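# Insert camshaft into engine case with gears in time

## Task

Put the camshaft into the engine case, which sits free on the table. Push its shaft fully home in the open bearing on the case's front face, with its large gear engaging the small crank gear at the right timing: as the gears rotate, the marked tooth of the small gear has to drop into either of the two marked gaps on the large gear. The case must end up standing upright, and the finished assembly has to stay in place by itself, not only because the robot is holding it.

## Robot and tools

Robot: one six-joint arm carrying a five-finger right hand, with one wrist camera, cam_wrist (896x504). Joint ranges in rad, base to gripper: shoulder pan -3.142 to 3.142, shoulder lift -6.283 to 6.283, elbow 0.000 to 3.142, wrists 1 to 3 each -6.283 to 6.283. Torque limits in N m: 135 for pan, lift and elbow, 25.2 for each wrist joint, and a held object's weight adds to the load. The base may sit tilted on the table, and any block or post under it is treated as arm for clearance.

Frames: the scene frame has its origin on the table top under the base, +z up, and +y to the left when facing along +x. Results report the hand point position in metres, its orientation as quaternion wxyz, and velocities in m/s and rad/s; the printed position is less accurate at long reach. The hand point sits 0.05 m in front of the palm, where index pad and thumb tip meet in a pinch. Its own axes: +z along straightened fingers (which extend 0.06 to 0.07 m beyond it), +y out of the palm, +x across the palm toward the little finger. Across the palm the hand extends 0.08 m on the little-finger side; on the thumb side 0.02 m when the thumb is turned in front of the palm, up to 0.09 m otherwise. A wrist bracket on the little-finger side stands 0.03 m past the point along +y and 0.11 m across the palm and can collide.

execute_actions: argument actions is a list holding zero or one item; optional pictures (boolean) requests camera images, which otherwise come only with an empty list. An empty list just reports the state. An action item is {"rows": [...], "steps": n}: up to 15 rows, steps 1 to 15 (default 15, each 1/30 s, minimum useful 4); row k runs on step k and the final row repeats. A wait item is {"steps": n} with n up to 300, counted from the previous result, so thinking time is included.

Each row is 14 numbers in [-1, 1], ordered dx, dy, dz, rx, ry, rz, little, ring, middle, index, thumb_bend, thumb_turn, force_limit, speed. The first six are an offset, not a pose: a target relative to the hand point pose in the latest result that displayed it (before any such result in the scene, and for later calls within the same reply, relative to where the robot is when the action begins), expressed in the hand point's own axes. 1.0 equals 0.6 m or 180 degrees; rx, ry, rz form a single rotation vector. All rows share that same reference, they do not accumulate. All zeros therefore pulls the hand back to the reference pose; it is not a pause. Finger values are absolute targets: +1 straight/open, -1 curled into the palm. thumb_bend +1 straight, -1 fully bent; thumb_turn +1 beside the palm, -1 opposite the fingers. A pinch is roughly index -0.22, thumb_bend -0.75, thumb_turn -0.57. force_limit maps -1..+1 linearly to about 0..10 N fingertip stop force (0..15 N for both thumb motors); it never stops opening. speed maps -1..+1 to near zero..full, full travel taking 0.6 s; close at -0.9 or slower for a gentle grip. Turn the thumb in front of the palm before reaching an object; the whole hand can then wrap things 0.035 to 0.08 m wide.

A motor only starts when its target changes by 0.01 or more, then locks at its target or force limit and holds at least 15 N. Resend the same numbers to keep a grip; to squeeze more, raise force_limit and send a target further closed than hand_measured; to loosen, send one more open. While the arm is stopped the hand ignores new values.

move: target is one 14-number row with the same offset rules. The hand point follows a straight path lasting 0.5 to 10 s (longer ones stop short) and does not slow for obstacles. speed is m/s, 0.002 to 0.5, default 0.25; rotation up to twice that in rad/s. stop_force (9 to 40 N, not accepted in the first 0.2 s) ends the path when the wrist sensor feels that much extra push along the line to the target; the hand backs off two steps and holds. Use it with very slow speed when aiming past a contact, never on a move that rotates, and omit it when pulling away from something. The arm is stiff: aiming even slightly into a firm surface without it can fault. The result adds a move: line (done, off_target, moving, held, fault, or contact), any limits (paced = pose clipped, held = steps blocked) and distance to target.

wait: seconds 0 to 10, sends nothing new. zoom_image: camera cam_wrist, region [x0, y0, x1, y1] in pixels from the top-left, at most 504 by 504. show_instructions shows the reference pages. finished_scene: scene (integer 1 to 2) ends and grades the scene permanently.

Motion facts: each step the commanded pose is clipped to within 100 mm and 16 degrees of the measured pose, commands lag about 0.17 s, and after an action the arm only continues to the last clipped pose, so check the result and send the remainder. The last 4 steps of each action run after its result, during your reply. Results show Wrist force and Wrist torque in hand axes (offset up to about 4 N, noise up to 2.4 N, saturating near 50 N), HELD steps, pose unreachable lines, a Hand target line when nothing is pending, hand_measured, hand_stopped_by (moving, target, force, stalled, fault), hand_load_n (near 0 means grip lost), hand_force_limit, hand_speed, and MOTOR HOT or OVER-TEMPERATURE FAULT warnings.

Avoid: contact torque at a joint limit or 150 N on the arm causes a 10 s stop. Do not knock anything off the table, drop, slam or push hard; the case is loose and may occasionally be nudged, so keep it upright, and release the camshaft only once it is seated and meshed.

Each tool is called in YAML: its name, and indented under it one key for each argument.

## Session

execute_actions:
  actions: []

Scene clock: 0.00 s of 9600.00 s.
end_effector_position=(+0.2230, +0.2813, +0.3329) hand_measured=(+1.000, +1.000, +1.000, +1.000, +1.000, +1.000) hand_load_n=(+0.0, +0.0, +0.0, +0.0, +0.0, +0.0) hand_stopped_by=(target, target, target, target, target, target) hand_force_limit=0.00 hand_speed=-0.80 end_effector_quat_wxyz=(+0.059, +0.259, +0.948, +0.175) end_effector_velocity=(-0.000, +0.000, +0.000) end_effector_angular_velocity=(+0.001, -0.001, +0.001)
Joint positions: [ 0.658 -1.938  2.197  0.776  1.738 -0.314]
Joint velocities: [ 0.001  0.    -0.    -0.001  0.    -0.   ]
Motor temperatures (°C, as the motors report them): [30 27 29 34 38 41]
Wrist force (N, on the end effector, along its own x y z axes, offset not removed): no reading
Wrist torque (N m, same axes, about the end effector's origin, offset not removed): no reading
Hand target: +0.223, +0.281, +0.333; +0.059, +0.259, +0.948, +0.175

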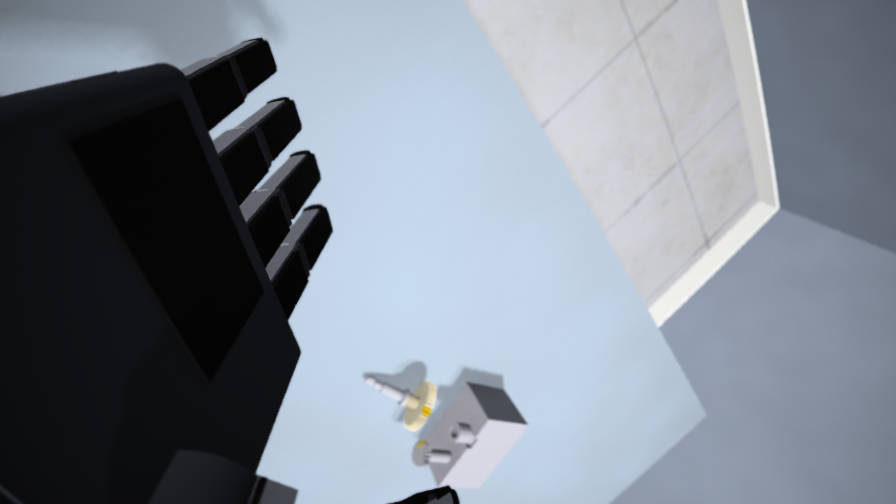

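zoom_image:
  camera: "cam_wrist"
  region: [340,320,560,504]

Region (340, 320, 560, 504) of cam_wrist's 896x504 image, scaled by 2.291, with more detail than that image has; it fills the top 422 rows of this view, and the rest is white.

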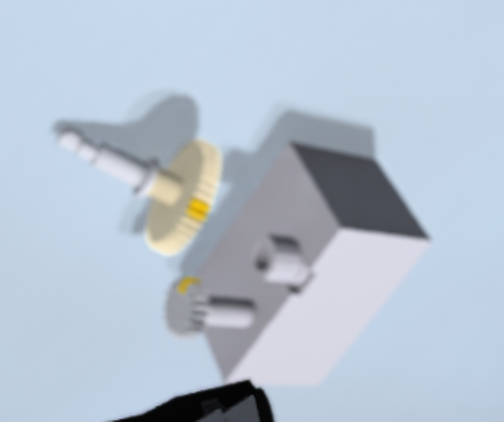

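move:
  target: [-0.613,-0.0708,0.2958,0.1938,0.1585,0.737,1,1,1,0.45,-0.5,-0.57,0.4,0.3]
  speed: 0.5

Scene clock: 4.40 s of 9600.00 s.
end_effector_position=(+0.5548, +0.1134, +0.1607) hand_measured=(+1.000, +1.000, +1.000, +0.450, -0.500, -0.570) hand_load_n=(+0.0, +0.0, +0.0, +0.0, +0.0, +0.0) hand_stopped_by=(target, target, target, target, target, target) hand_force_limit=0.40 hand_speed=0.30 end_effector_quat_wxyz=(-0.378, +0.912, +0.146, -0.060) end_effector_velocity=(+0.002, -0.000, -0.001) end_effector_angular_velocity=(-0.001, +0.008, -0.006)
Joint positions: [-0.394 -0.97   1.293  1.436  0.907  0.852]
Joint velocities: [ 0.     0.007 -0.01   0.005 -0.001  0.009]
Motor temperatures (°C, as the motors report them): [30 27 29 34 38 41]
Wrist force (N, on the end effector, along its own x y z axes, offset not removed): [2.4 -2.2 0.3]
Wrist torque (N m, same axes, about the end effector's origin, offset not removed): [-0.50 -0.40 0.20]
Hand target: +0.555, +0.113, +0.161; -0.378, +0.912, +0.145, -0.061
Off the commanded pose: 0.001 m, 0 deg.
Kept back: nothing.
move: done

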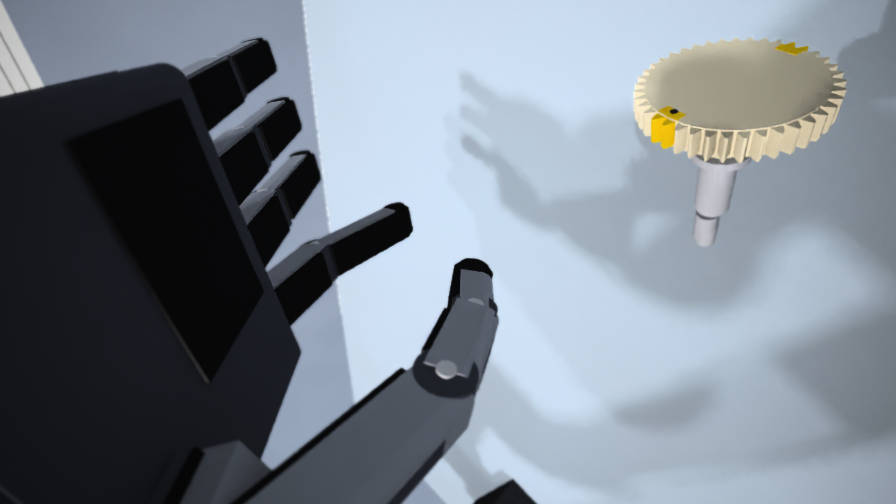

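move:
  target: [0.024,0.1332,0.0862,-0.0067,0.1079,-0.0566,1,1,1,0.45,-0.5,-0.57,0.4,0.3]
  speed: 0.2

Scene clock: 7.00 s of 9600.00 s.
end_effector_position=(+0.5749, +0.0990, +0.0676) hand_measured=(+1.000, +1.000, +1.000, +0.450, -0.500, -0.570) hand_load_n=(+0.0, +0.0, +0.0, +0.0, +0.0, +0.0) hand_stopped_by=(target, target, target, target, target, target) hand_force_limit=0.40 hand_speed=0.30 end_effector_quat_wxyz=(-0.391, +0.897, +0.161, +0.129) end_effector_velocity=(+0.000, +0.000, -0.002) end_effector_angular_velocity=(+0.001, -0.006, -0.002)
Joint positions: [-0.502 -0.97   1.537  0.936  0.695  0.774]
Joint velocities: [-0.001  0.     0.004 -0.011 -0.004  0.002]
Motor temperatures (°C, as the motors report them): [30 27 29 34 38 41]
Wrist force (N, on the end effector, along its own x y z axes, offset not removed): [3.5 -3.9 -0.1]
Wrist torque (N m, same axes, about the end effector's origin, offset not removed): [-0.67 -0.50 0.31]
Hand target: +0.575, +0.099, +0.067; -0.391, +0.897, +0.161, +0.129
Off the commanded pose: 0.000 m, 0 deg.
Kept back: nothing.
move: done

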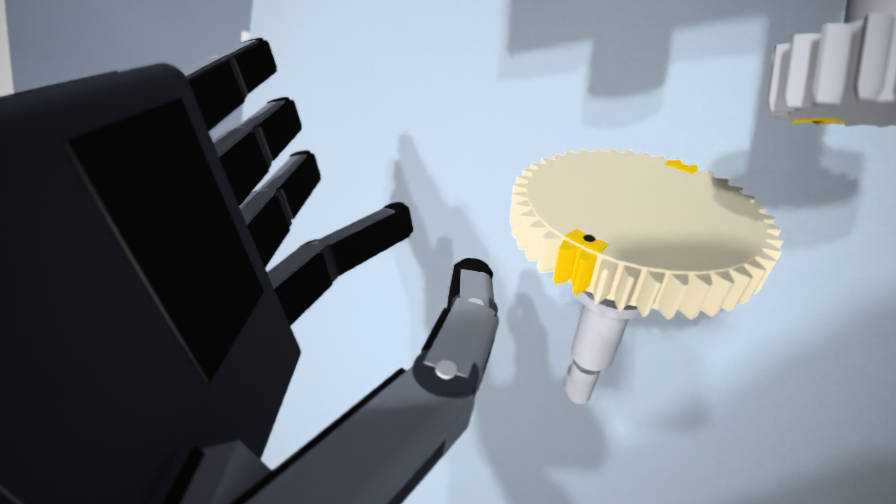

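execute_actions:
  actions: []

Scene clock: 7.43 s of 9600.00 s.
end_effector_position=(+0.5749, +0.0990, +0.0675) hand_measured=(+1.000, +1.000, +1.000, +0.450, -0.500, -0.570) hand_load_n=(+0.0, +0.0, +0.0, +0.0, +0.0, +0.0) hand_stopped_by=(target, target, target, target, target, target) hand_force_limit=0.40 hand_speed=0.30 end_effector_quat_wxyz=(-0.391, +0.897, +0.161, +0.129) end_effector_velocity=(+0.001, -0.002, -0.000) end_effector_angular_velocity=(-0.001, -0.001, -0.003)
Joint positions: [-0.502 -0.97   1.538  0.935  0.694  0.774]
Joint velocities: [-0.003  0.    -0.    -0.001 -0.    -0.   ]
Motor temperatures (°C, as the motors report them): [30 27 29 34 38 41]
Wrist force (N, on the end effector, along its own x y z axes, offset not removed): [3.3 -0.4 1.0]
Wrist torque (N m, same axes, about the end effector's origin, offset not removed): [-0.18 -0.61 0.23]
Hand target: +0.575, +0.099, +0.067; -0.391, +0.897, +0.161, +0.129
Off the commanded pose: 0.000 m, 0 deg.
Kept back: nothing.
Steps of this call (steps 1 to 13: nothing new was sent). Readings (end_effector_position | what the end effector reports):
1: (+0.5749, +0.0990, +0.0676) | hand_measured=(+1.000, +1.000, +1.000, +0.450, -0.500, -0.570) hand_load_n=(+0.0, +0.0, +0.0, +0.0, +0.0, +0.0) hand_stopped_by=(target, target, target, target, target, target) hand_force_limit=0.40 hand_speed=0.30
2: (+0.5749, +0.0990, +0.0676) | hand_measured=(+1.000, +1.000, +1.000, +0.450, -0.500, -0.570) hand_load_n=(+0.0, +0.0, +0.0, +0.0, +0.0, +0.0) hand_stopped_by=(target, target, target, target, target, target) hand_force_limit=0.40 hand_speed=0.30
4: (+0.5749, +0.0990, +0.0675) | hand_measured=(+1.000, +1.000, +1.000, +0.450, -0.500, -0.570) hand_load_n=(+0.0, +0.0, +0.0, +0.0, +0.0, +0.0) hand_stopped_by=(target, target, target, target, target, target) hand_force_limit=0.40 hand_speed=0.30
8: (+0.5749, +0.0990, +0.0675) | hand_measured=(+1.000, +1.000, +1.000, +0.450, -0.500, -0.570) hand_load_n=(+0.0, +0.0, +0.0, +0.0, +0.0, +0.0) hand_stopped_by=(target, target, target, target, target, target) hand_force_limit=0.40 hand_speed=0.30
13: the state above

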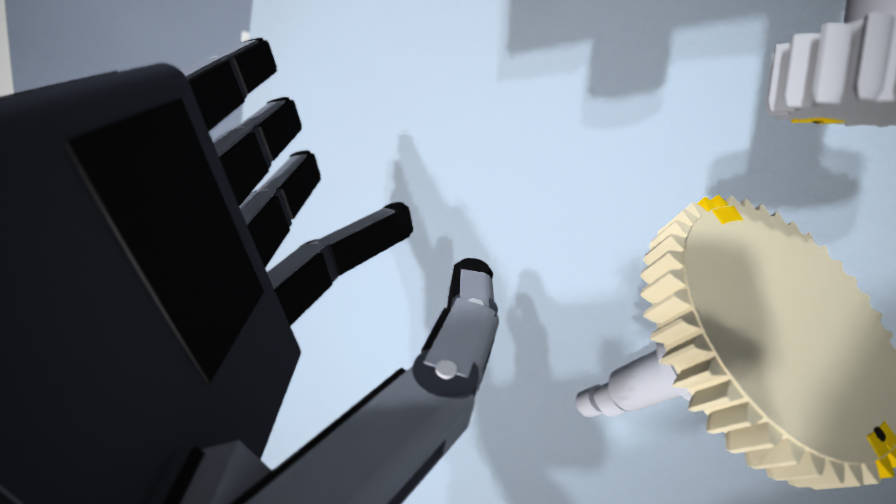

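move:
  target: [0.06,-0.02,-0.2,0,0,0,1,1,1,0.45,-0.5,-0.57,0.4,0.3]
  speed: 0.2

Scene clock: 8.83 s of 9600.00 s.
end_effector_position=(+0.5902, +0.0244, +0.1675) hand_measured=(+1.000, +1.000, +1.000, +0.450, -0.500, -0.570) hand_load_n=(+0.0, +0.0, +0.0, +0.0, +0.0, +0.0) hand_stopped_by=(target, target, target, target, target, target) hand_force_limit=0.40 hand_speed=0.30 end_effector_quat_wxyz=(-0.391, +0.897, +0.161, +0.129) end_effector_velocity=(+0.000, -0.001, +0.000) end_effector_angular_velocity=(+0.001, +0.001, +0.000)
Joint positions: [-0.651 -1.075  1.462  1.293  0.697  0.543]
Joint velocities: [-0.002  0.001 -0.002  0.005  0.    -0.004]
Motor temperatures (°C, as the motors report them): [30 27 29 34 38 41]
Wrist force (N, on the end effector, along its own x y z axes, offset not removed): [0.5 -4.1 2.4]
Wrist torque (N m, same axes, about the end effector's origin, offset not removed): [-0.85 -0.05 0.12]
Hand target: +0.590, +0.024, +0.168; -0.391, +0.897, +0.161, +0.129
Off the commanded pose: 0.000 m, 0 deg.
Kept back: nothing.
move: done

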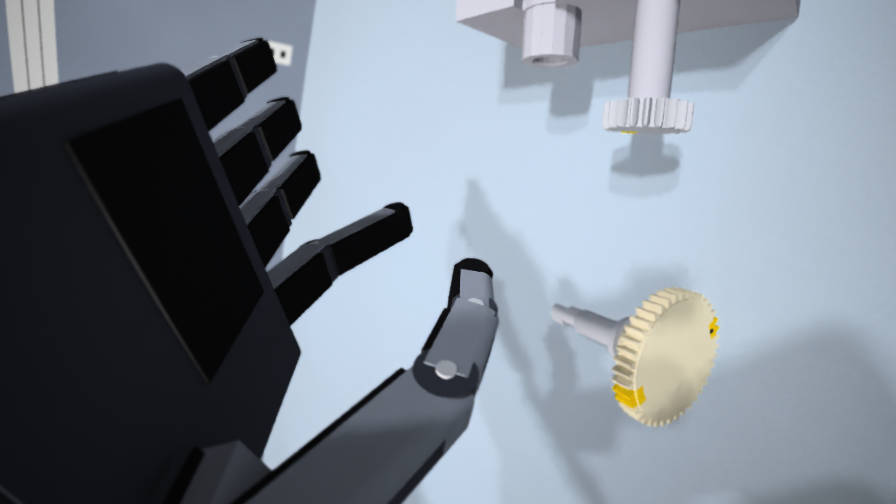

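execute_actions:
  actions: []

Scene clock: 8.93 s of 9600.00 s.
end_effector_position=(+0.5902, +0.0243, +0.1675) hand_measured=(+1.000, +1.000, +1.000, +0.450, -0.500, -0.570) hand_load_n=(+0.0, +0.0, +0.0, +0.0, +0.0, +0.0) hand_stopped_by=(target, target, target, target, target, target) hand_force_limit=0.40 hand_speed=0.30 end_effector_quat_wxyz=(-0.391, +0.897, +0.161, +0.129) end_effector_velocity=(+0.000, +0.000, +0.001) end_effector_angular_velocity=(+0.000, -0.001, +0.002)
Joint positions: [-0.651 -1.075  1.462  1.294  0.697  0.542]
Joint velocities: [ 0.    -0.001 -0.     0.002  0.    -0.002]
Motor temperatures (°C, as the motors report them): [30 27 29 34 38 41]
Wrist force (N, on the end effector, along its own x y z axes, offset not removed): [0.5 -0.5 0.7]
Wrist torque (N m, same axes, about the end effector's origin, offset not removed): [-0.14 -0.13 0.24]
Hand target: +0.590, +0.024, +0.168; -0.391, +0.897, +0.161, +0.129
Off the commanded pose: 0.000 m, 0 deg.
Kept back: nothing.
Steps of this call (steps 1 to 3: nothing new was sent). Readings (end_effector_position | what the end effector reports):
1: (+0.5902, +0.0244, +0.1675) | hand_measured=(+1.000, +1.000, +1.000, +0.450, -0.500, -0.570) hand_load_n=(+0.0, +0.0, +0.0, +0.0, +0.0, +0.0) hand_stopped_by=(target, target, target, target, target, target) hand_force_limit=0.40 hand_speed=0.30
2: (+0.5902, +0.0244, +0.1675) | hand_measured=(+1.000, +1.000, +1.000, +0.450, -0.500, -0.570) hand_load_n=(+0.0, +0.0, +0.0, +0.0, +0.0, +0.0) hand_stopped_by=(target, target, target, target, target, target) hand_force_limit=0.40 hand_speed=0.30
3: the state above

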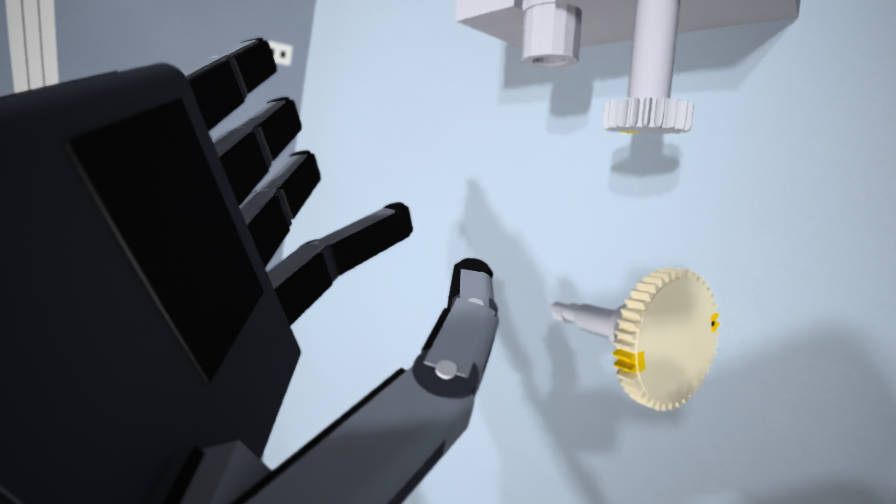

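wait:
  seconds: 1.0

wait:
  seconds: 0.5

wait:
  seconds: 0.5

Scene clock: 10.37 s of 9600.00 s.
end_effector_position=(+0.5902, +0.0243, +0.1676) hand_measured=(+1.000, +1.000, +1.000, +0.450, -0.500, -0.570) hand_load_n=(+0.0, +0.0, +0.0, +0.0, +0.0, +0.0) hand_stopped_by=(target, target, target, target, target, target) hand_force_limit=0.40 hand_speed=0.30 end_effector_quat_wxyz=(-0.391, +0.897, +0.161, +0.129) end_effector_velocity=(+0.000, -0.000, +0.001) end_effector_angular_velocity=(-0.001, -0.001, -0.000)
Joint positions: [-0.651 -1.075  1.462  1.294  0.697  0.542]
Joint velocities: [-0.    -0.001 -0.001  0.001 -0.    -0.   ]
Motor temperatures (°C, as the motors report them): [30 27 29 34 38 41]
Wrist force (N, on the end effector, along its own x y z axes, offset not removed): [3.3 -1.4 0.4]
Wrist torque (N m, same axes, about the end effector's origin, offset not removed): [-0.19 -0.54 0.42]
Hand target: +0.590, +0.024, +0.168; -0.391, +0.897, +0.161, +0.129
Off the commanded pose: 0.000 m, 0 deg.
Kept back: nothing.
Steps of this call (steps 1 to 43: nothing new was sent). Readings (end_effector_position | what the end effector reports):
1: (+0.5902, +0.0243, +0.1675) | hand_measured=(+1.000, +1.000, +1.000, +0.450, -0.500, -0.570) hand_load_n=(+0.0, +0.0, +0.0, +0.0, +0.0, +0.0) hand_stopped_by=(target, target, target, target, target, target) hand_force_limit=0.40 hand_speed=0.30
2: (+0.5902, +0.0243, +0.1675) | hand_measured=(+1.000, +1.000, +1.000, +0.450, -0.500, -0.570) hand_load_n=(+0.0, +0.0, +0.0, +0.0, +0.0, +0.0) hand_stopped_by=(target, target, target, target, target, target) hand_force_limit=0.40 hand_speed=0.30
4: (+0.5902, +0.0243, +0.1676) | hand_measured=(+1.000, +1.000, +1.000, +0.450, -0.500, -0.570) hand_load_n=(+0.0, +0.0, +0.0, +0.0, +0.0, +0.0) hand_stopped_by=(target, target, target, target, target, target) hand_force_limit=0.40 hand_speed=0.30
8: (+0.5902, +0.0243, +0.1676) | hand_measured=(+1.000, +1.000, +1.000, +0.450, -0.500, -0.570) hand_load_n=(+0.0, +0.0, +0.0, +0.0, +0.0, +0.0) hand_stopped_by=(target, target, target, target, target, target) hand_force_limit=0.40 hand_speed=0.30
43: the state above

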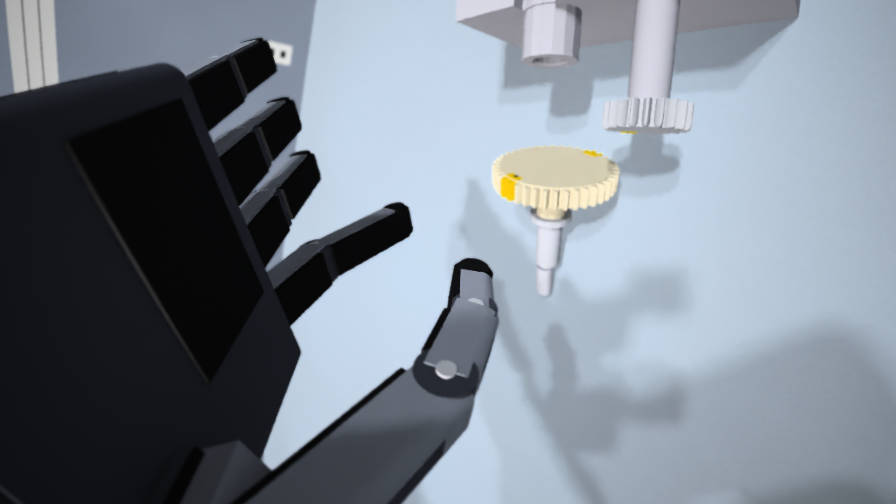

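Scene clock: 10.87 s of 9600.00 s.
end_effector_position=(+0.5902, +0.0243, +0.1676) hand_measured=(+1.000, +1.000, +1.000, +0.450, -0.500, -0.570) hand_load_n=(+0.0, +0.0, +0.0, +0.0, +0.0, +0.0) hand_stopped_by=(target, target, target, target, target, target) hand_force_limit=0.40 hand_speed=0.30 end_effector_quat_wxyz=(-0.391, +0.897, +0.161, +0.129) end_effector_velocity=(+0.000, -0.000, -0.000) end_effector_angular_velocity=(-0.000, -0.000, -0.001)
Joint positions: [-0.651 -1.075  1.462  1.294  0.697  0.542]
Joint velocities: [-0.001  0.    -0.    -0.    -0.    -0.   ]
Motor temperatures (°C, as the motors report them): [30 27 29 34 38 41]
Wrist force (N, on the end effector, along its own x y z axes, offset not removed): [3.1 -2.3 2.1]
Wrist torque (N m, same axes, about the end effector's origin, offset not removed): [-0.39 -0.45 0.39]
Hand target: +0.590, +0.024, +0.168; -0.391, +0.897, +0.161, +0.129
Off the commanded pose: 0.000 m, 0 deg.
Kept back: nothing.
Steps of this call (steps 1 to 15: nothing new was sent). Readings (end_effector_position | what the end effector reports):
1: (+0.5902, +0.0243, +0.1676) | hand_measured=(+1.000, +1.000, +1.000, +0.450, -0.500, -0.570) hand_load_n=(+0.0, +0.0, +0.0, +0.0, +0.0, +0.0) hand_stopped_by=(target, target, target, target, target, target) hand_force_limit=0.40 hand_speed=0.30
2: (+0.5902, +0.0243, +0.1676) | hand_measured=(+1.000, +1.000, +1.000, +0.450, -0.500, -0.570) hand_load_n=(+0.0, +0.0, +0.0, +0.0, +0.0, +0.0) hand_stopped_by=(target, target, target, target, target, target) hand_force_limit=0.40 hand_speed=0.30
4: (+0.5902, +0.0243, +0.1676) | hand_measured=(+1.000, +1.000, +1.000, +0.450, -0.500, -0.570) hand_load_n=(+0.0, +0.0, +0.0, +0.0, +0.0, +0.0) hand_stopped_by=(target, target, target, target, target, target) hand_force_limit=0.40 hand_speed=0.30
8: (+0.5902, +0.0243, +0.1676) | hand_measured=(+1.000, +1.000, +1.000, +0.450, -0.500, -0.570) hand_load_n=(+0.0, +0.0, +0.0, +0.0, +0.0, +0.0) hand_stopped_by=(target, target, target, target, target, target) hand_force_limit=0.40 hand_speed=0.30
15: the state above

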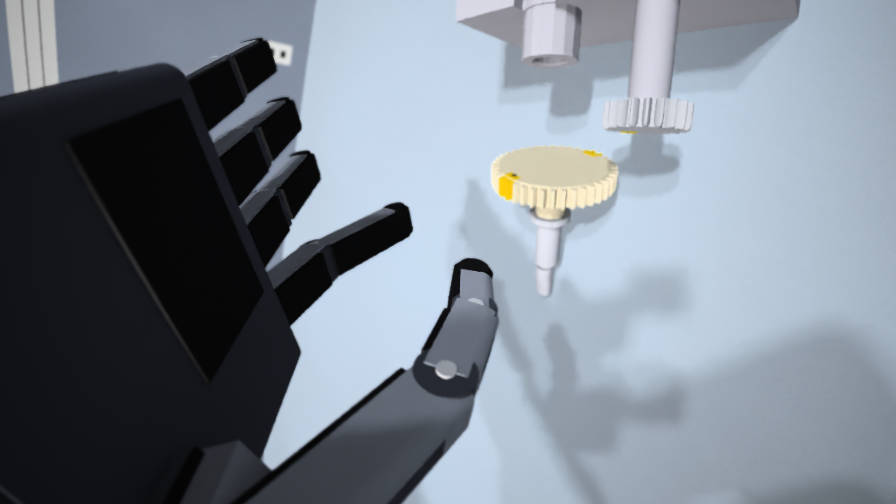

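Scene clock: 11.37 s of 9600.00 s.
end_effector_position=(+0.5902, +0.0243, +0.1676) hand_measured=(+1.000, +1.000, +1.000, +0.450, -0.500, -0.570) hand_load_n=(+0.0, +0.0, +0.0, +0.0, +0.0, +0.0) hand_stopped_by=(target, target, target, target, target, target) hand_force_limit=0.40 hand_speed=0.30 end_effector_quat_wxyz=(-0.391, +0.897, +0.161, +0.129) end_effector_velocity=(+0.000, -0.001, +0.000) end_effector_angular_velocity=(-0.001, -0.001, -0.001)
Joint positions: [-0.651 -1.075  1.462  1.294  0.697  0.542]
Joint velocities: [-0.001 -0.001  0.    -0.001  0.    -0.   ]
Motor temperatures (°C, as the motors report them): [30 27 29 34 38 41]
Wrist force (N, on the end effector, along its own x y z axes, offset not removed): [3.0 0.7 -0.8]
Wrist torque (N m, same axes, about the end effector's origin, offset not removed): [-0.03 -0.50 0.41]
Hand target: +0.590, +0.024, +0.168; -0.391, +0.897, +0.161, +0.129
Off the commanded pose: 0.000 m, 0 deg.
Kept back: nothing.
Steps of this call (steps 1 to 15: nothing new was sent). Readings (end_effector_position | what the end effector reports):
1: (+0.5902, +0.0243, +0.1676) | hand_measured=(+1.000, +1.000, +1.000, +0.450, -0.500, -0.570) hand_load_n=(+0.0, +0.0, +0.0, +0.0, +0.0, +0.0) hand_stopped_by=(target, target, target, target, target, target) hand_force_limit=0.40 hand_speed=0.30
2: (+0.5902, +0.0243, +0.1676) | hand_measured=(+1.000, +1.000, +1.000, +0.450, -0.500, -0.570) hand_load_n=(+0.0, +0.0, +0.0, +0.0, +0.0, +0.0) hand_stopped_by=(target, target, target, target, target, target) hand_force_limit=0.40 hand_speed=0.30
4: (+0.5902, +0.0243, +0.1676) | hand_measured=(+1.000, +1.000, +1.000, +0.450, -0.500, -0.570) hand_load_n=(+0.0, +0.0, +0.0, +0.0, +0.0, +0.0) hand_stopped_by=(target, target, target, target, target, target) hand_force_limit=0.40 hand_speed=0.30
8: (+0.5902, +0.0243, +0.1676) | hand_measured=(+1.000, +1.000, +1.000, +0.450, -0.500, -0.570) hand_load_n=(+0.0, +0.0, +0.0, +0.0, +0.0, +0.0) hand_stopped_by=(target, target, target, target, target, target) hand_force_limit=0.40 hand_speed=0.30
15: the state above

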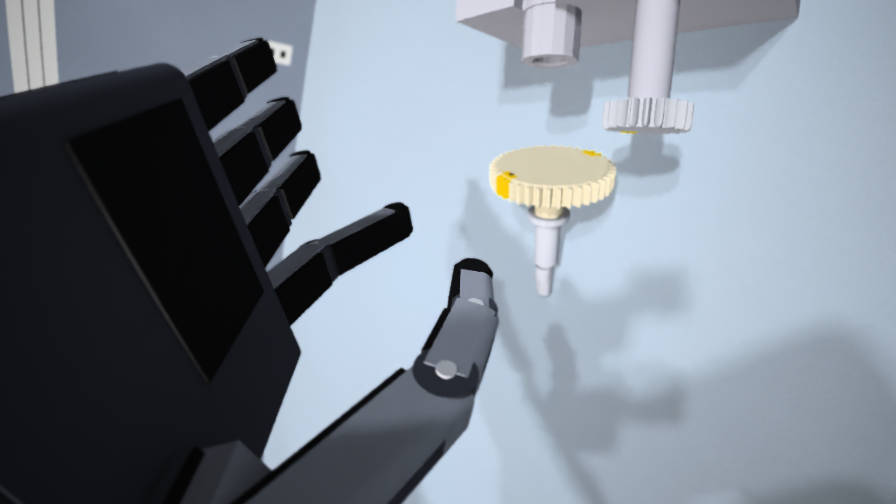

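move:
  target: [-0.0555,0.0265,0.1953,-0.006,0.011,0.011,1,1,1,0.45,-0.5,-0.57,0.4,0.3]
  speed: 0.2

Scene clock: 12.80 s of 9600.00 s.
end_effector_position=(+0.5786, +0.0948, +0.0679) hand_measured=(+1.000, +1.000, +1.000, +0.450, -0.500, -0.570) hand_load_n=(+0.0, +0.0, +0.0, +0.0, +0.0, +0.0) hand_stopped_by=(target, target, target, target, target, target) hand_force_limit=0.40 hand_speed=0.30 end_effector_quat_wxyz=(-0.388, +0.901, +0.137, +0.139) end_effector_velocity=(+0.001, +0.000, -0.001) end_effector_angular_velocity=(-0.002, -0.003, -0.003)
Joint positions: [-0.511 -0.984  1.548  0.888  0.683  0.842]
Joint velocities: [ 0.001 -0.001  0.001 -0.008  0.001  0.007]
Motor temperatures (°C, as the motors report them): [30 27 29 34 38 41]
Wrist force (N, on the end effector, along its own x y z axes, offset not removed): [2.2 -3.4 1.8]
Wrist torque (N m, same axes, about the end effector's origin, offset not removed): [-0.50 -0.36 0.29]
Hand target: +0.579, +0.095, +0.068; -0.388, +0.901, +0.137, +0.139
Off the commanded pose: 0.000 m, 0 deg.
Kept back: nothing.
move: done

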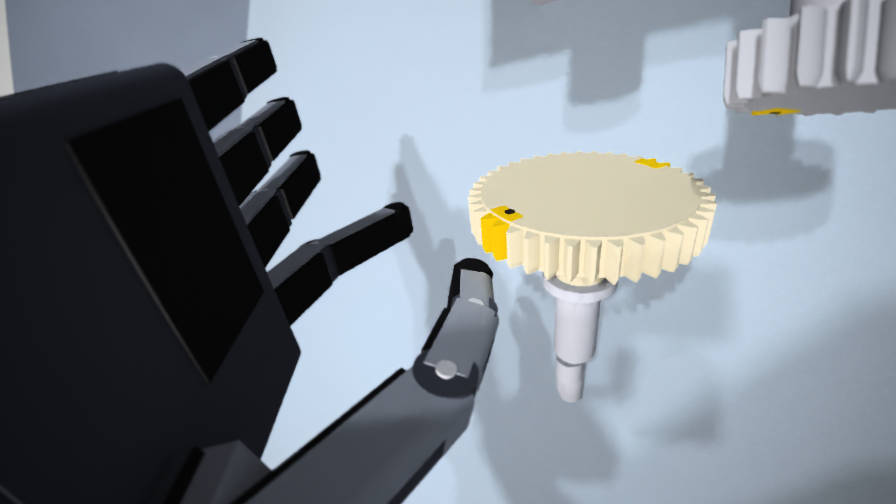

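move:
  target: [-0.0067,0.055,-0.013,-0.008,0.0147,0.0147,1,1,1,0.45,-0.45,-0.57,0.4,0.3]
  speed: 0.06

Scene clock: 14.10 s of 9600.00 s.
end_effector_position=(+0.5855, +0.0668, +0.0499) hand_measured=(+1.000, +1.000, +1.000, +0.450, -0.450, -0.570) hand_load_n=(+0.0, +0.0, +0.0, +0.0, +0.0, +0.0) hand_stopped_by=(target, target, target, target, target, target) hand_force_limit=0.40 hand_speed=0.30 end_effector_quat_wxyz=(-0.382, +0.905, +0.106, +0.153) end_effector_velocity=(+0.000, -0.002, -0.001) end_effector_angular_velocity=(+0.000, +0.001, -0.004)
Joint positions: [-0.561 -0.955  1.543  0.845  0.665  0.871]
Joint velocities: [-0.003  0.002 -0.    -0.001 -0.001  0.001]
Motor temperatures (°C, as the motors report them): [30 27 29 34 38 41]
Wrist force (N, on the end effector, along its own x y z axes, offset not removed): [2.0 -1.6 0.6]
Wrist torque (N m, same axes, about the end effector's origin, offset not removed): [-0.24 -0.43 0.33]
Hand target: +0.586, +0.067, +0.050; -0.382, +0.905, +0.106, +0.153
Off the commanded pose: 0.000 m, 0 deg.
Kept back: nothing.
move: done

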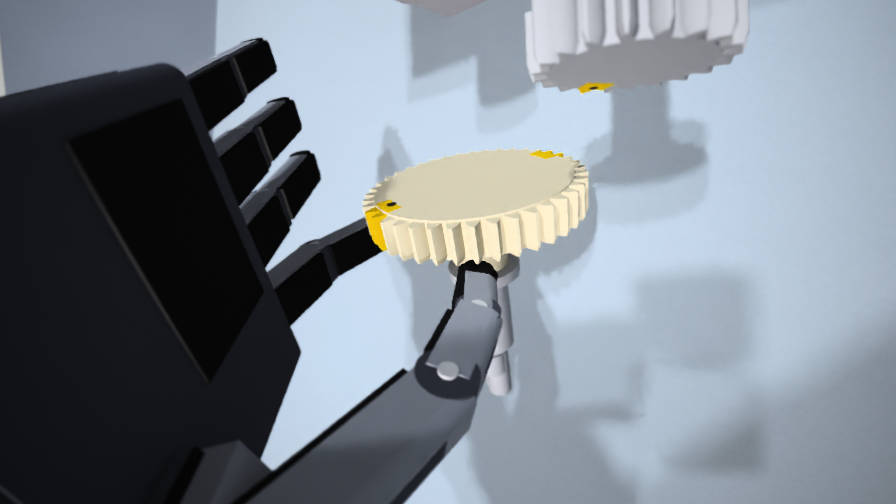

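move:
  target: [0.001,0.0327,0.006,0,0,0,1,1,1,0.45,-0.45,-0.57,0.4,0.3]
  speed: 0.04

Scene clock: 15.20 s of 9600.00 s.
end_effector_position=(+0.5928, +0.0561, +0.0349) hand_measured=(+1.000, +1.000, +1.000, +0.450, -0.450, -0.570) hand_load_n=(+0.0, +0.0, +0.0, +0.0, +0.0, +0.0) hand_stopped_by=(target, target, target, target, target, target) hand_force_limit=0.40 hand_speed=0.30 end_effector_quat_wxyz=(-0.382, +0.905, +0.106, +0.153) end_effector_velocity=(+0.001, -0.001, -0.002) end_effector_angular_velocity=(-0.000, +0.000, -0.001)
Joint positions: [-0.574 -0.912  1.507  0.854  0.664  0.851]
Joint velocities: [-0.002  0.005 -0.004 -0.    -0.    -0.001]
Motor temperatures (°C, as the motors report them): [30 27 29 34 38 41]
Wrist force (N, on the end effector, along its own x y z axes, offset not removed): [1.4 0.8 1.2]
Wrist torque (N m, same axes, about the end effector's origin, offset not removed): [-0.02 -0.28 0.48]
Hand target: +0.593, +0.056, +0.035; -0.382, +0.905, +0.106, +0.153
Off the commanded pose: 0.000 m, 0 deg.
Kept back: nothing.
move: done

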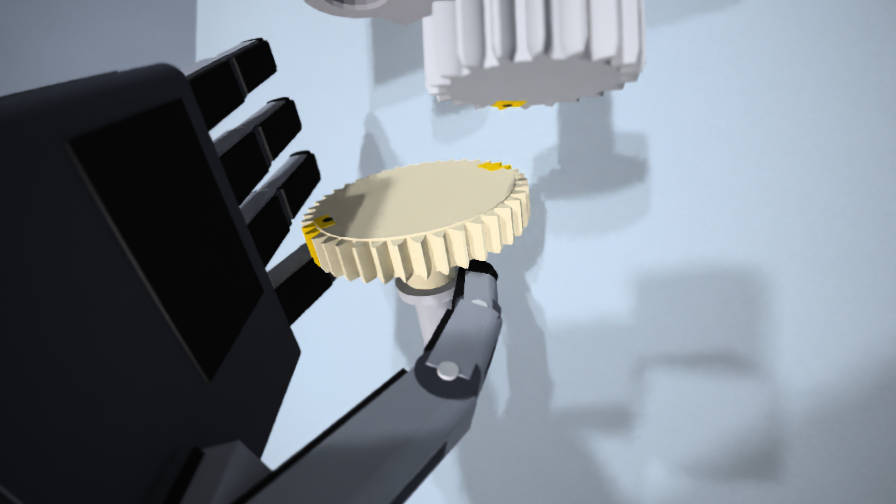

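move:
  target: [0,-0.007,0.004,0,0,0,1,1,1,0.15,-0.62,-0.57,0.4,-0.3]
  speed: 0.02

move:
  target: [0,0,0,0,0,0,1,1,1,-0.5,-0.85,-0.57,0.5,-0.85]

Scene clock: 16.13 s of 9600.00 s.
end_effector_position=(+0.5920, +0.0606, +0.0360) hand_measured=(+1.000, +1.000, +1.000, +0.150, -0.620, -0.570) hand_load_n=(+0.0, +0.0, +0.0, +0.0, +0.0, +0.0) hand_stopped_by=(target, target, target, target, target, target) hand_force_limit=0.40 hand_speed=-0.30 end_effector_quat_wxyz=(-0.382, +0.905, +0.106, +0.153) end_effector_velocity=(+0.000, +0.002, +0.001) end_effector_angular_velocity=(-0.000, -0.001, +0.001)
Joint positions: [-0.566 -0.917  1.512  0.845  0.665  0.863]
Joint velocities: [ 0.003 -0.003  0.001 -0.003  0.     0.004]
Motor temperatures (°C, as the motors report them): [30 27 29 34 38 41]
Wrist force (N, on the end effector, along its own x y z axes, offset not removed): [3.3 -1.6 2.6]
Wrist torque (N m, same axes, about the end effector's origin, offset not removed): [-0.49 -0.59 0.35]
Hand target: +0.592, +0.061, +0.036; -0.382, +0.905, +0.106, +0.153
Off the commanded pose: 0.000 m, 0 deg.
Kept back: nothing.
move: done

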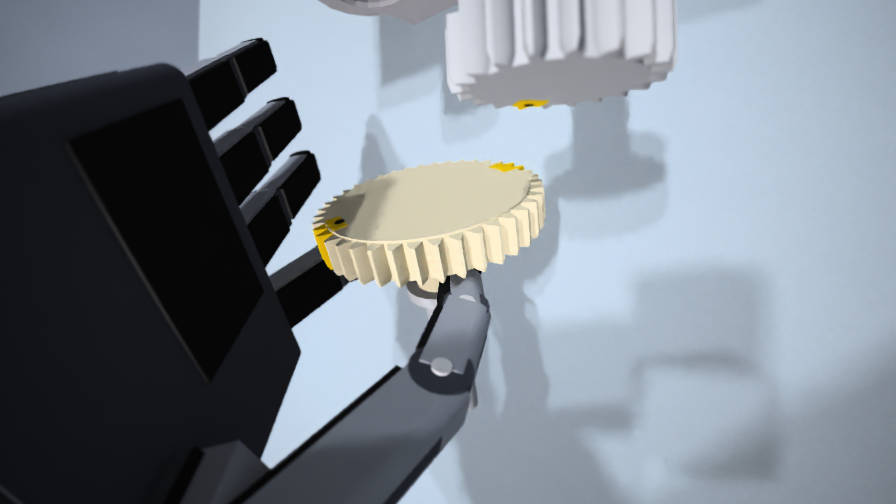

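Scene clock: 17.80 s of 9600.00 s.
end_effector_position=(+0.5920, +0.0606, +0.0360) hand_measured=(+1.000, +1.000, +1.000, +0.030, -0.838, -0.570) hand_load_n=(+0.0, +0.0, +0.0, +19.0, +10.0, +2.0) hand_stopped_by=(target, target, target, force, stalled, target) hand_force_limit=0.50 hand_speed=-0.85 end_effector_quat_wxyz=(-0.382, +0.905, +0.106, +0.153) end_effector_velocity=(+0.000, +0.001, +0.001) end_effector_angular_velocity=(+0.000, -0.001, +0.001)
Joint positions: [-0.566 -0.917  1.512  0.845  0.665  0.863]
Joint velocities: [ 0.001 -0.001 -0.     0.001 -0.     0.   ]
Motor temperatures (°C, as the motors report them): [30 27 29 34 38 41]
Wrist force (N, on the end effector, along its own x y z axes, offset not removed): [1.7 0.3 4.1]
Wrist torque (N m, same axes, about the end effector's origin, offset not removed): [-0.31 -0.45 0.32]
Hand target: +0.592, +0.061, +0.036; -0.382, +0.905, +0.106, +0.153
Off the commanded pose: 0.000 m, 0 deg.
Kept back: nothing.
move: done

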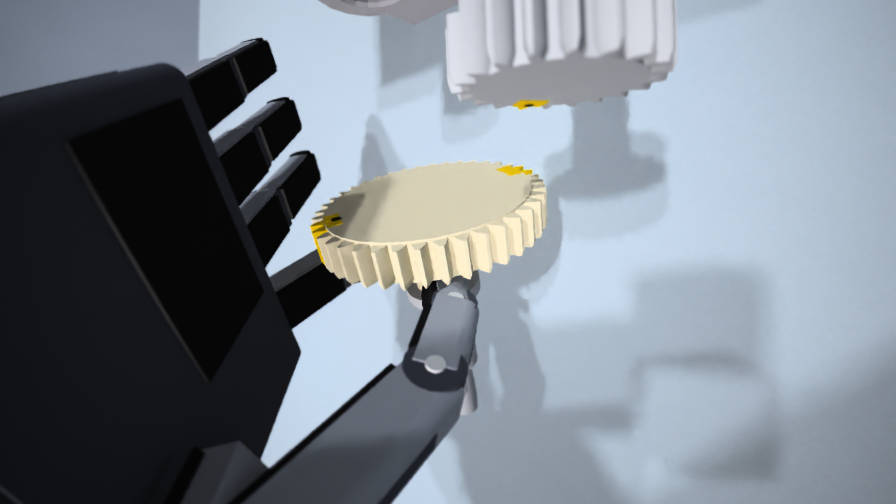

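move:
  target: [0.0132,-0.1253,-0.1198,0,0,0,1,1,1,-0.5,-0.85,-0.57,0.5,-0.85]
  speed: 0.12

Scene clock: 19.37 s of 9600.00 s.
end_effector_position=(+0.5619, +0.0607, +0.1358) hand_measured=(+1.000, +1.000, +1.000, +0.030, -0.832, -0.570) hand_load_n=(+0.0, +0.0, +0.0, +18.5, +9.5, +2.0) hand_stopped_by=(target, target, target, force, stalled, target) hand_force_limit=0.50 hand_speed=-0.85 end_effector_quat_wxyz=(-0.383, +0.905, +0.106, +0.153) end_effector_velocity=(-0.000, -0.001, +0.001) end_effector_angular_velocity=(-0.001, -0.000, -0.001)
Joint positions: [-0.609 -1.137  1.633  0.998  0.66   0.794]
Joint velocities: [-0.003 -0.002  0.     0.003 -0.    -0.002]
Motor temperatures (°C, as the motors report them): [30 27 29 34 38 41]
Wrist force (N, on the end effector, along its own x y z axes, offset not removed): [3.5 -2.9 0.9]
Wrist torque (N m, same axes, about the end effector's origin, offset not removed): [-0.58 -0.66 0.35]
Hand target: +0.562, +0.061, +0.136; -0.383, +0.905, +0.106, +0.153
Off the commanded pose: 0.000 m, 0 deg.
Kept back: nothing.
move: done

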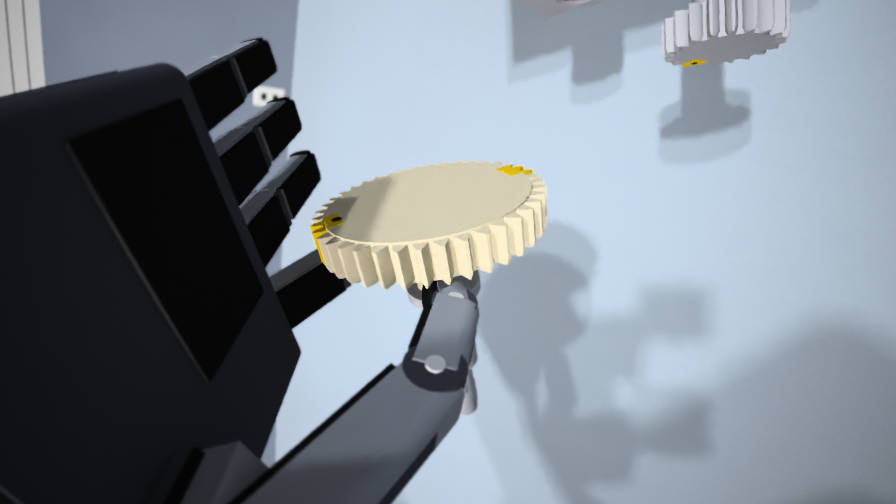

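zoom_image:
  camera: "cam_wrist"
  region: [290,140,590,440]

Region (290, 140, 590, 440) of cam_wrist's 896x504 image, scaled by 1.680, with more detail than that image has.

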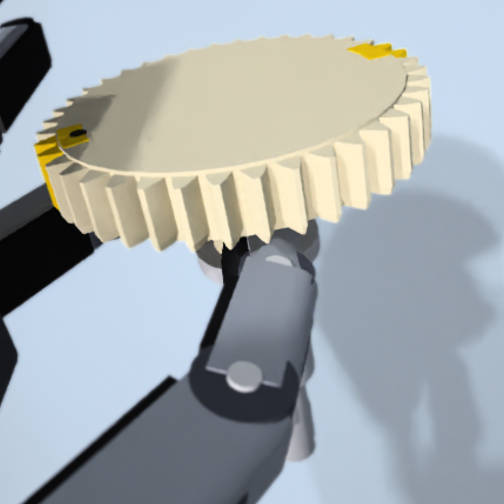

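move:
  target: [-0.0582,-0.0245,-0.0423,-0.0369,0.2788,0.3596,1,1,1,-0.5,-0.85,-0.57,0.5,-0.85]
  speed: 0.35

move:
  target: [-0.0032,0.0098,0.1022,0.0567,0.4398,0.2391,1,1,1,-0.5,-0.85,-0.57,0.5,-0.85]
  speed: 0.3

Scene clock: 23.90 s of 9600.00 s.
end_effector_position=(+0.5199, +0.0498, +0.1494) hand_measured=(+1.000, +1.000, +1.000, +0.030, -0.832, -0.570) hand_load_n=(+0.0, +0.0, +0.0, +18.5, +9.5, +2.0) hand_stopped_by=(target, target, target, force, stalled, target) hand_force_limit=0.50 hand_speed=-0.85 end_effector_quat_wxyz=(-0.362, +0.696, -0.550, +0.286) end_effector_velocity=(-0.001, +0.000, -0.001) end_effector_angular_velocity=(+0.002, +0.003, -0.011)
Joint positions: [-0.667 -1.668  2.201 -0.112  0.934  2.76 ]
Joint velocities: [ 0.004 -0.002  0.003 -0.004  0.012  0.011]
Motor temperatures (°C, as the motors report them): [30 27 29 34 38 41]
Wrist force (N, on the end effector, along its own x y z axes, offset not removed): [4.3 -1.5 4.7]
Wrist torque (N m, same axes, about the end effector's origin, offset not removed): [-0.67 -0.70 0.42]
Hand target: +0.520, +0.050, +0.149; -0.362, +0.695, -0.551, +0.286
Off the commanded pose: 0.000 m, 0 deg.
Kept back: nothing.
move: done

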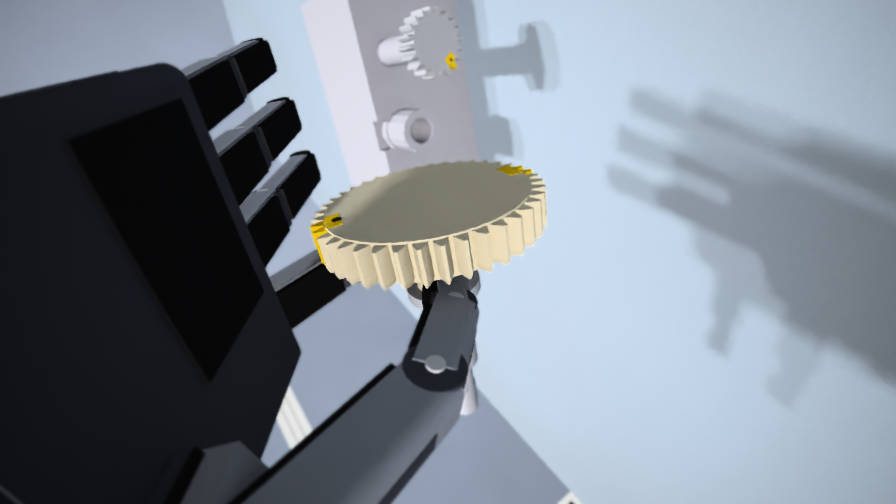

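Scene clock: 27.50 s of 9600.00 s.
end_effector_position=(+0.5655, +0.0621, +0.1101) hand_measured=(+1.000, +1.000, +1.000, +0.030, -0.832, -0.570) hand_load_n=(+0.0, +0.0, +0.0, +18.5, +10.0, +2.0) hand_stopped_by=(target, target, target, force, stalled, target) hand_force_limit=0.50 hand_speed=-0.85 end_effector_quat_wxyz=(+0.067, -0.097, +0.823, -0.555) end_effector_velocity=(-0.001, +0.001, -0.000) end_effector_angular_velocity=(-0.002, +0.002, -0.013)
Joint positions: [ 0.125 -0.865  1.502  0.789  2.885  4.846]
Joint velocities: [ 0.004  0.018 -0.013  0.062  0.     0.069]
Motor temperatures (°C, as the motors report them): [30 27 29 34 38 41]
Wrist force (N, on the end effector, along its own x y z axes, offset not removed): [2.7 0.4 1.9]
Wrist torque (N m, same axes, about the end effector's origin, offset not removed): [-0.19 -0.61 0.36]
Hand target: +0.565, +0.062, +0.110; +0.066, -0.097, +0.823, -0.555
Off the commanded pose: 0.001 m, 0 deg.
Kept back: nothing.
move: done

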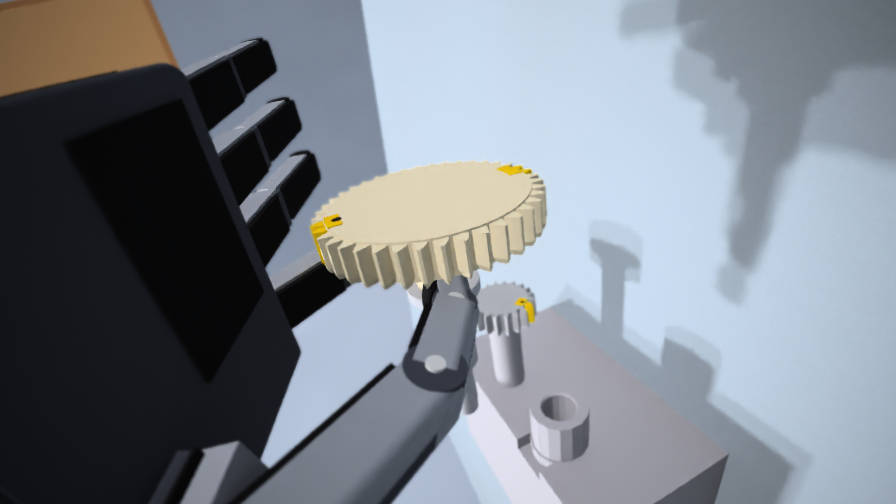

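move:
  target: [0,0.0743,0.02,0,0,0,1,1,1,-0.5,-0.85,-0.57,0.5,-0.85]
  speed: 0.08

zoom_image:
  camera: "cam_wrist"
  region: [350,254,600,504]

Scene clock: 28.83 s of 9600.00 s.
end_effector_position=(+0.5643, +0.0676, +0.0644) hand_measured=(+1.000, +1.000, +1.000, +0.030, -0.832, -0.570) hand_load_n=(+0.0, +0.0, +0.0, +18.5, +10.0, +2.0) hand_stopped_by=(target, target, target, force, stalled, target) hand_force_limit=0.50 hand_speed=-0.85 end_effector_quat_wxyz=(+0.067, -0.097, +0.823, -0.555) end_effector_velocity=(+0.001, -0.000, -0.001) end_effector_angular_velocity=(+0.000, -0.002, -0.001)
Joint positions: [ 0.124 -0.778  1.476  0.725  2.885  4.843]
Joint velocities: [-0.001  0.001 -0.001 -0.004  0.    -0.001]
Motor temperatures (°C, as the motors report them): [30 27 29 34 38 41]
Wrist force (N, on the end effector, along its own x y z axes, offset not removed): [1.6 -1.0 0.7]
Wrist torque (N m, same axes, about the end effector's origin, offset not removed): [-0.49 -0.33 0.31]
Hand target: +0.564, +0.068, +0.064; +0.067, -0.097, +0.823, -0.555
Off the commanded pose: 0.000 m, 0 deg.
Kept back: nothing.
move: done

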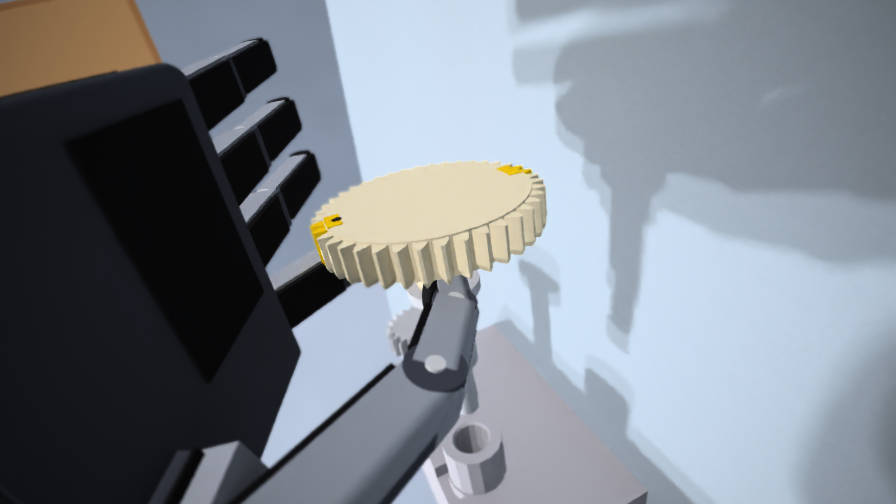

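Region (350, 254, 600, 504) of cam_wrist's 896x504 image, scaled by 2.016, with more detail than that image has.

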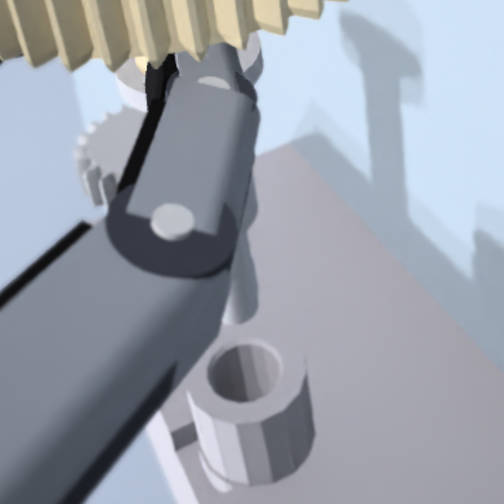

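zoom_image:
  camera: "cam_wrist"
  region: [500,200,760,460]

Region (500, 200, 760, 460) of cam_wrist's 896x504 image, scaled by 1.938, with more detail than that image has.

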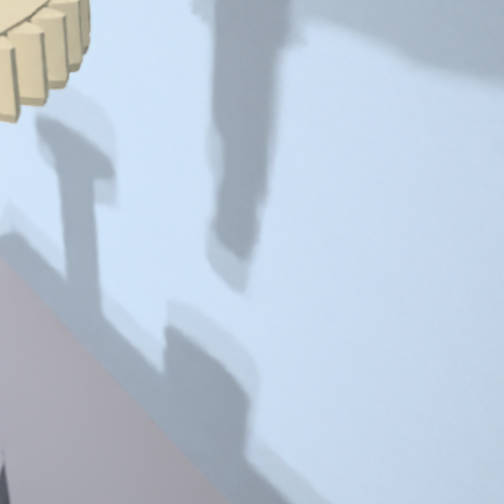

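move:
  target: [-0.025,-0.001,0.0083,0,0,0,1,1,1,-0.5,-0.85,-0.57,0.5,-0.85]
  speed: 0.04

zoom_image:
  camera: "cam_wrist"
  region: [400,200,704,504]

Scene clock: 30.13 s of 9600.00 s.
end_effector_position=(+0.5799, +0.0664, +0.0631) hand_measured=(+1.000, +1.000, +1.000, +0.030, -0.832, -0.570) hand_load_n=(+0.0, +0.0, +0.0, +18.5, +10.0, +2.0) hand_stopped_by=(target, target, target, force, stalled, target) hand_force_limit=0.50 hand_speed=-0.85 end_effector_quat_wxyz=(+0.067, -0.097, +0.823, -0.555) end_effector_velocity=(+0.002, -0.001, +0.001) end_effector_angular_velocity=(+0.000, -0.002, -0.002)
Joint positions: [ 0.114 -0.766  1.429  0.722  2.884  4.803]
Joint velocities: [-0.003 -0.002 -0.003 -0.002 -0.    -0.005]
Motor temperatures (°C, as the motors report them): [30 27 29 34 38 41]
Wrist force (N, on the end effector, along its own x y z axes, offset not removed): [4.7 0.6 1.2]
Wrist torque (N m, same axes, about the end effector's origin, offset not removed): [-0.26 -0.78 0.37]
Hand target: +0.580, +0.066, +0.063; +0.067, -0.097, +0.823, -0.555
Off the commanded pose: 0.000 m, 0 deg.
Kept back: nothing.
move: done

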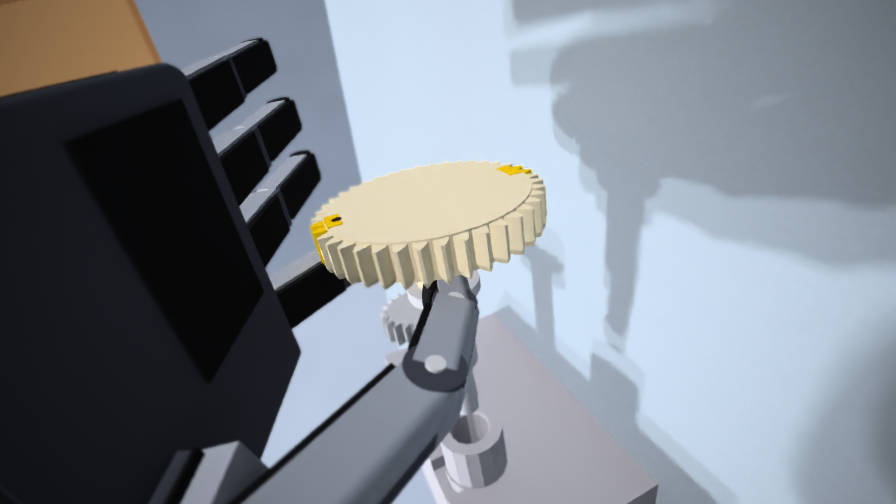

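Region (400, 200, 704, 504) of cam_wrist's 896x504 image, scaled by 1.658, with more detail than that image has.

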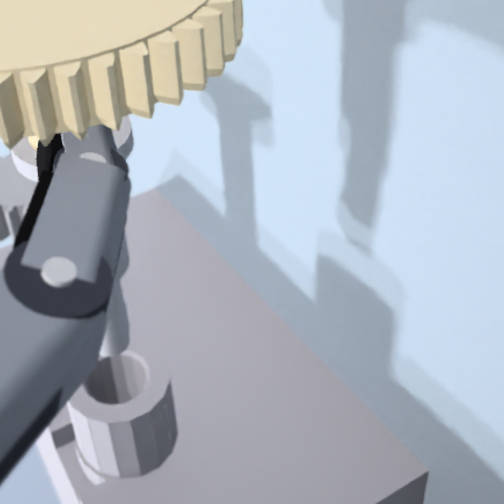

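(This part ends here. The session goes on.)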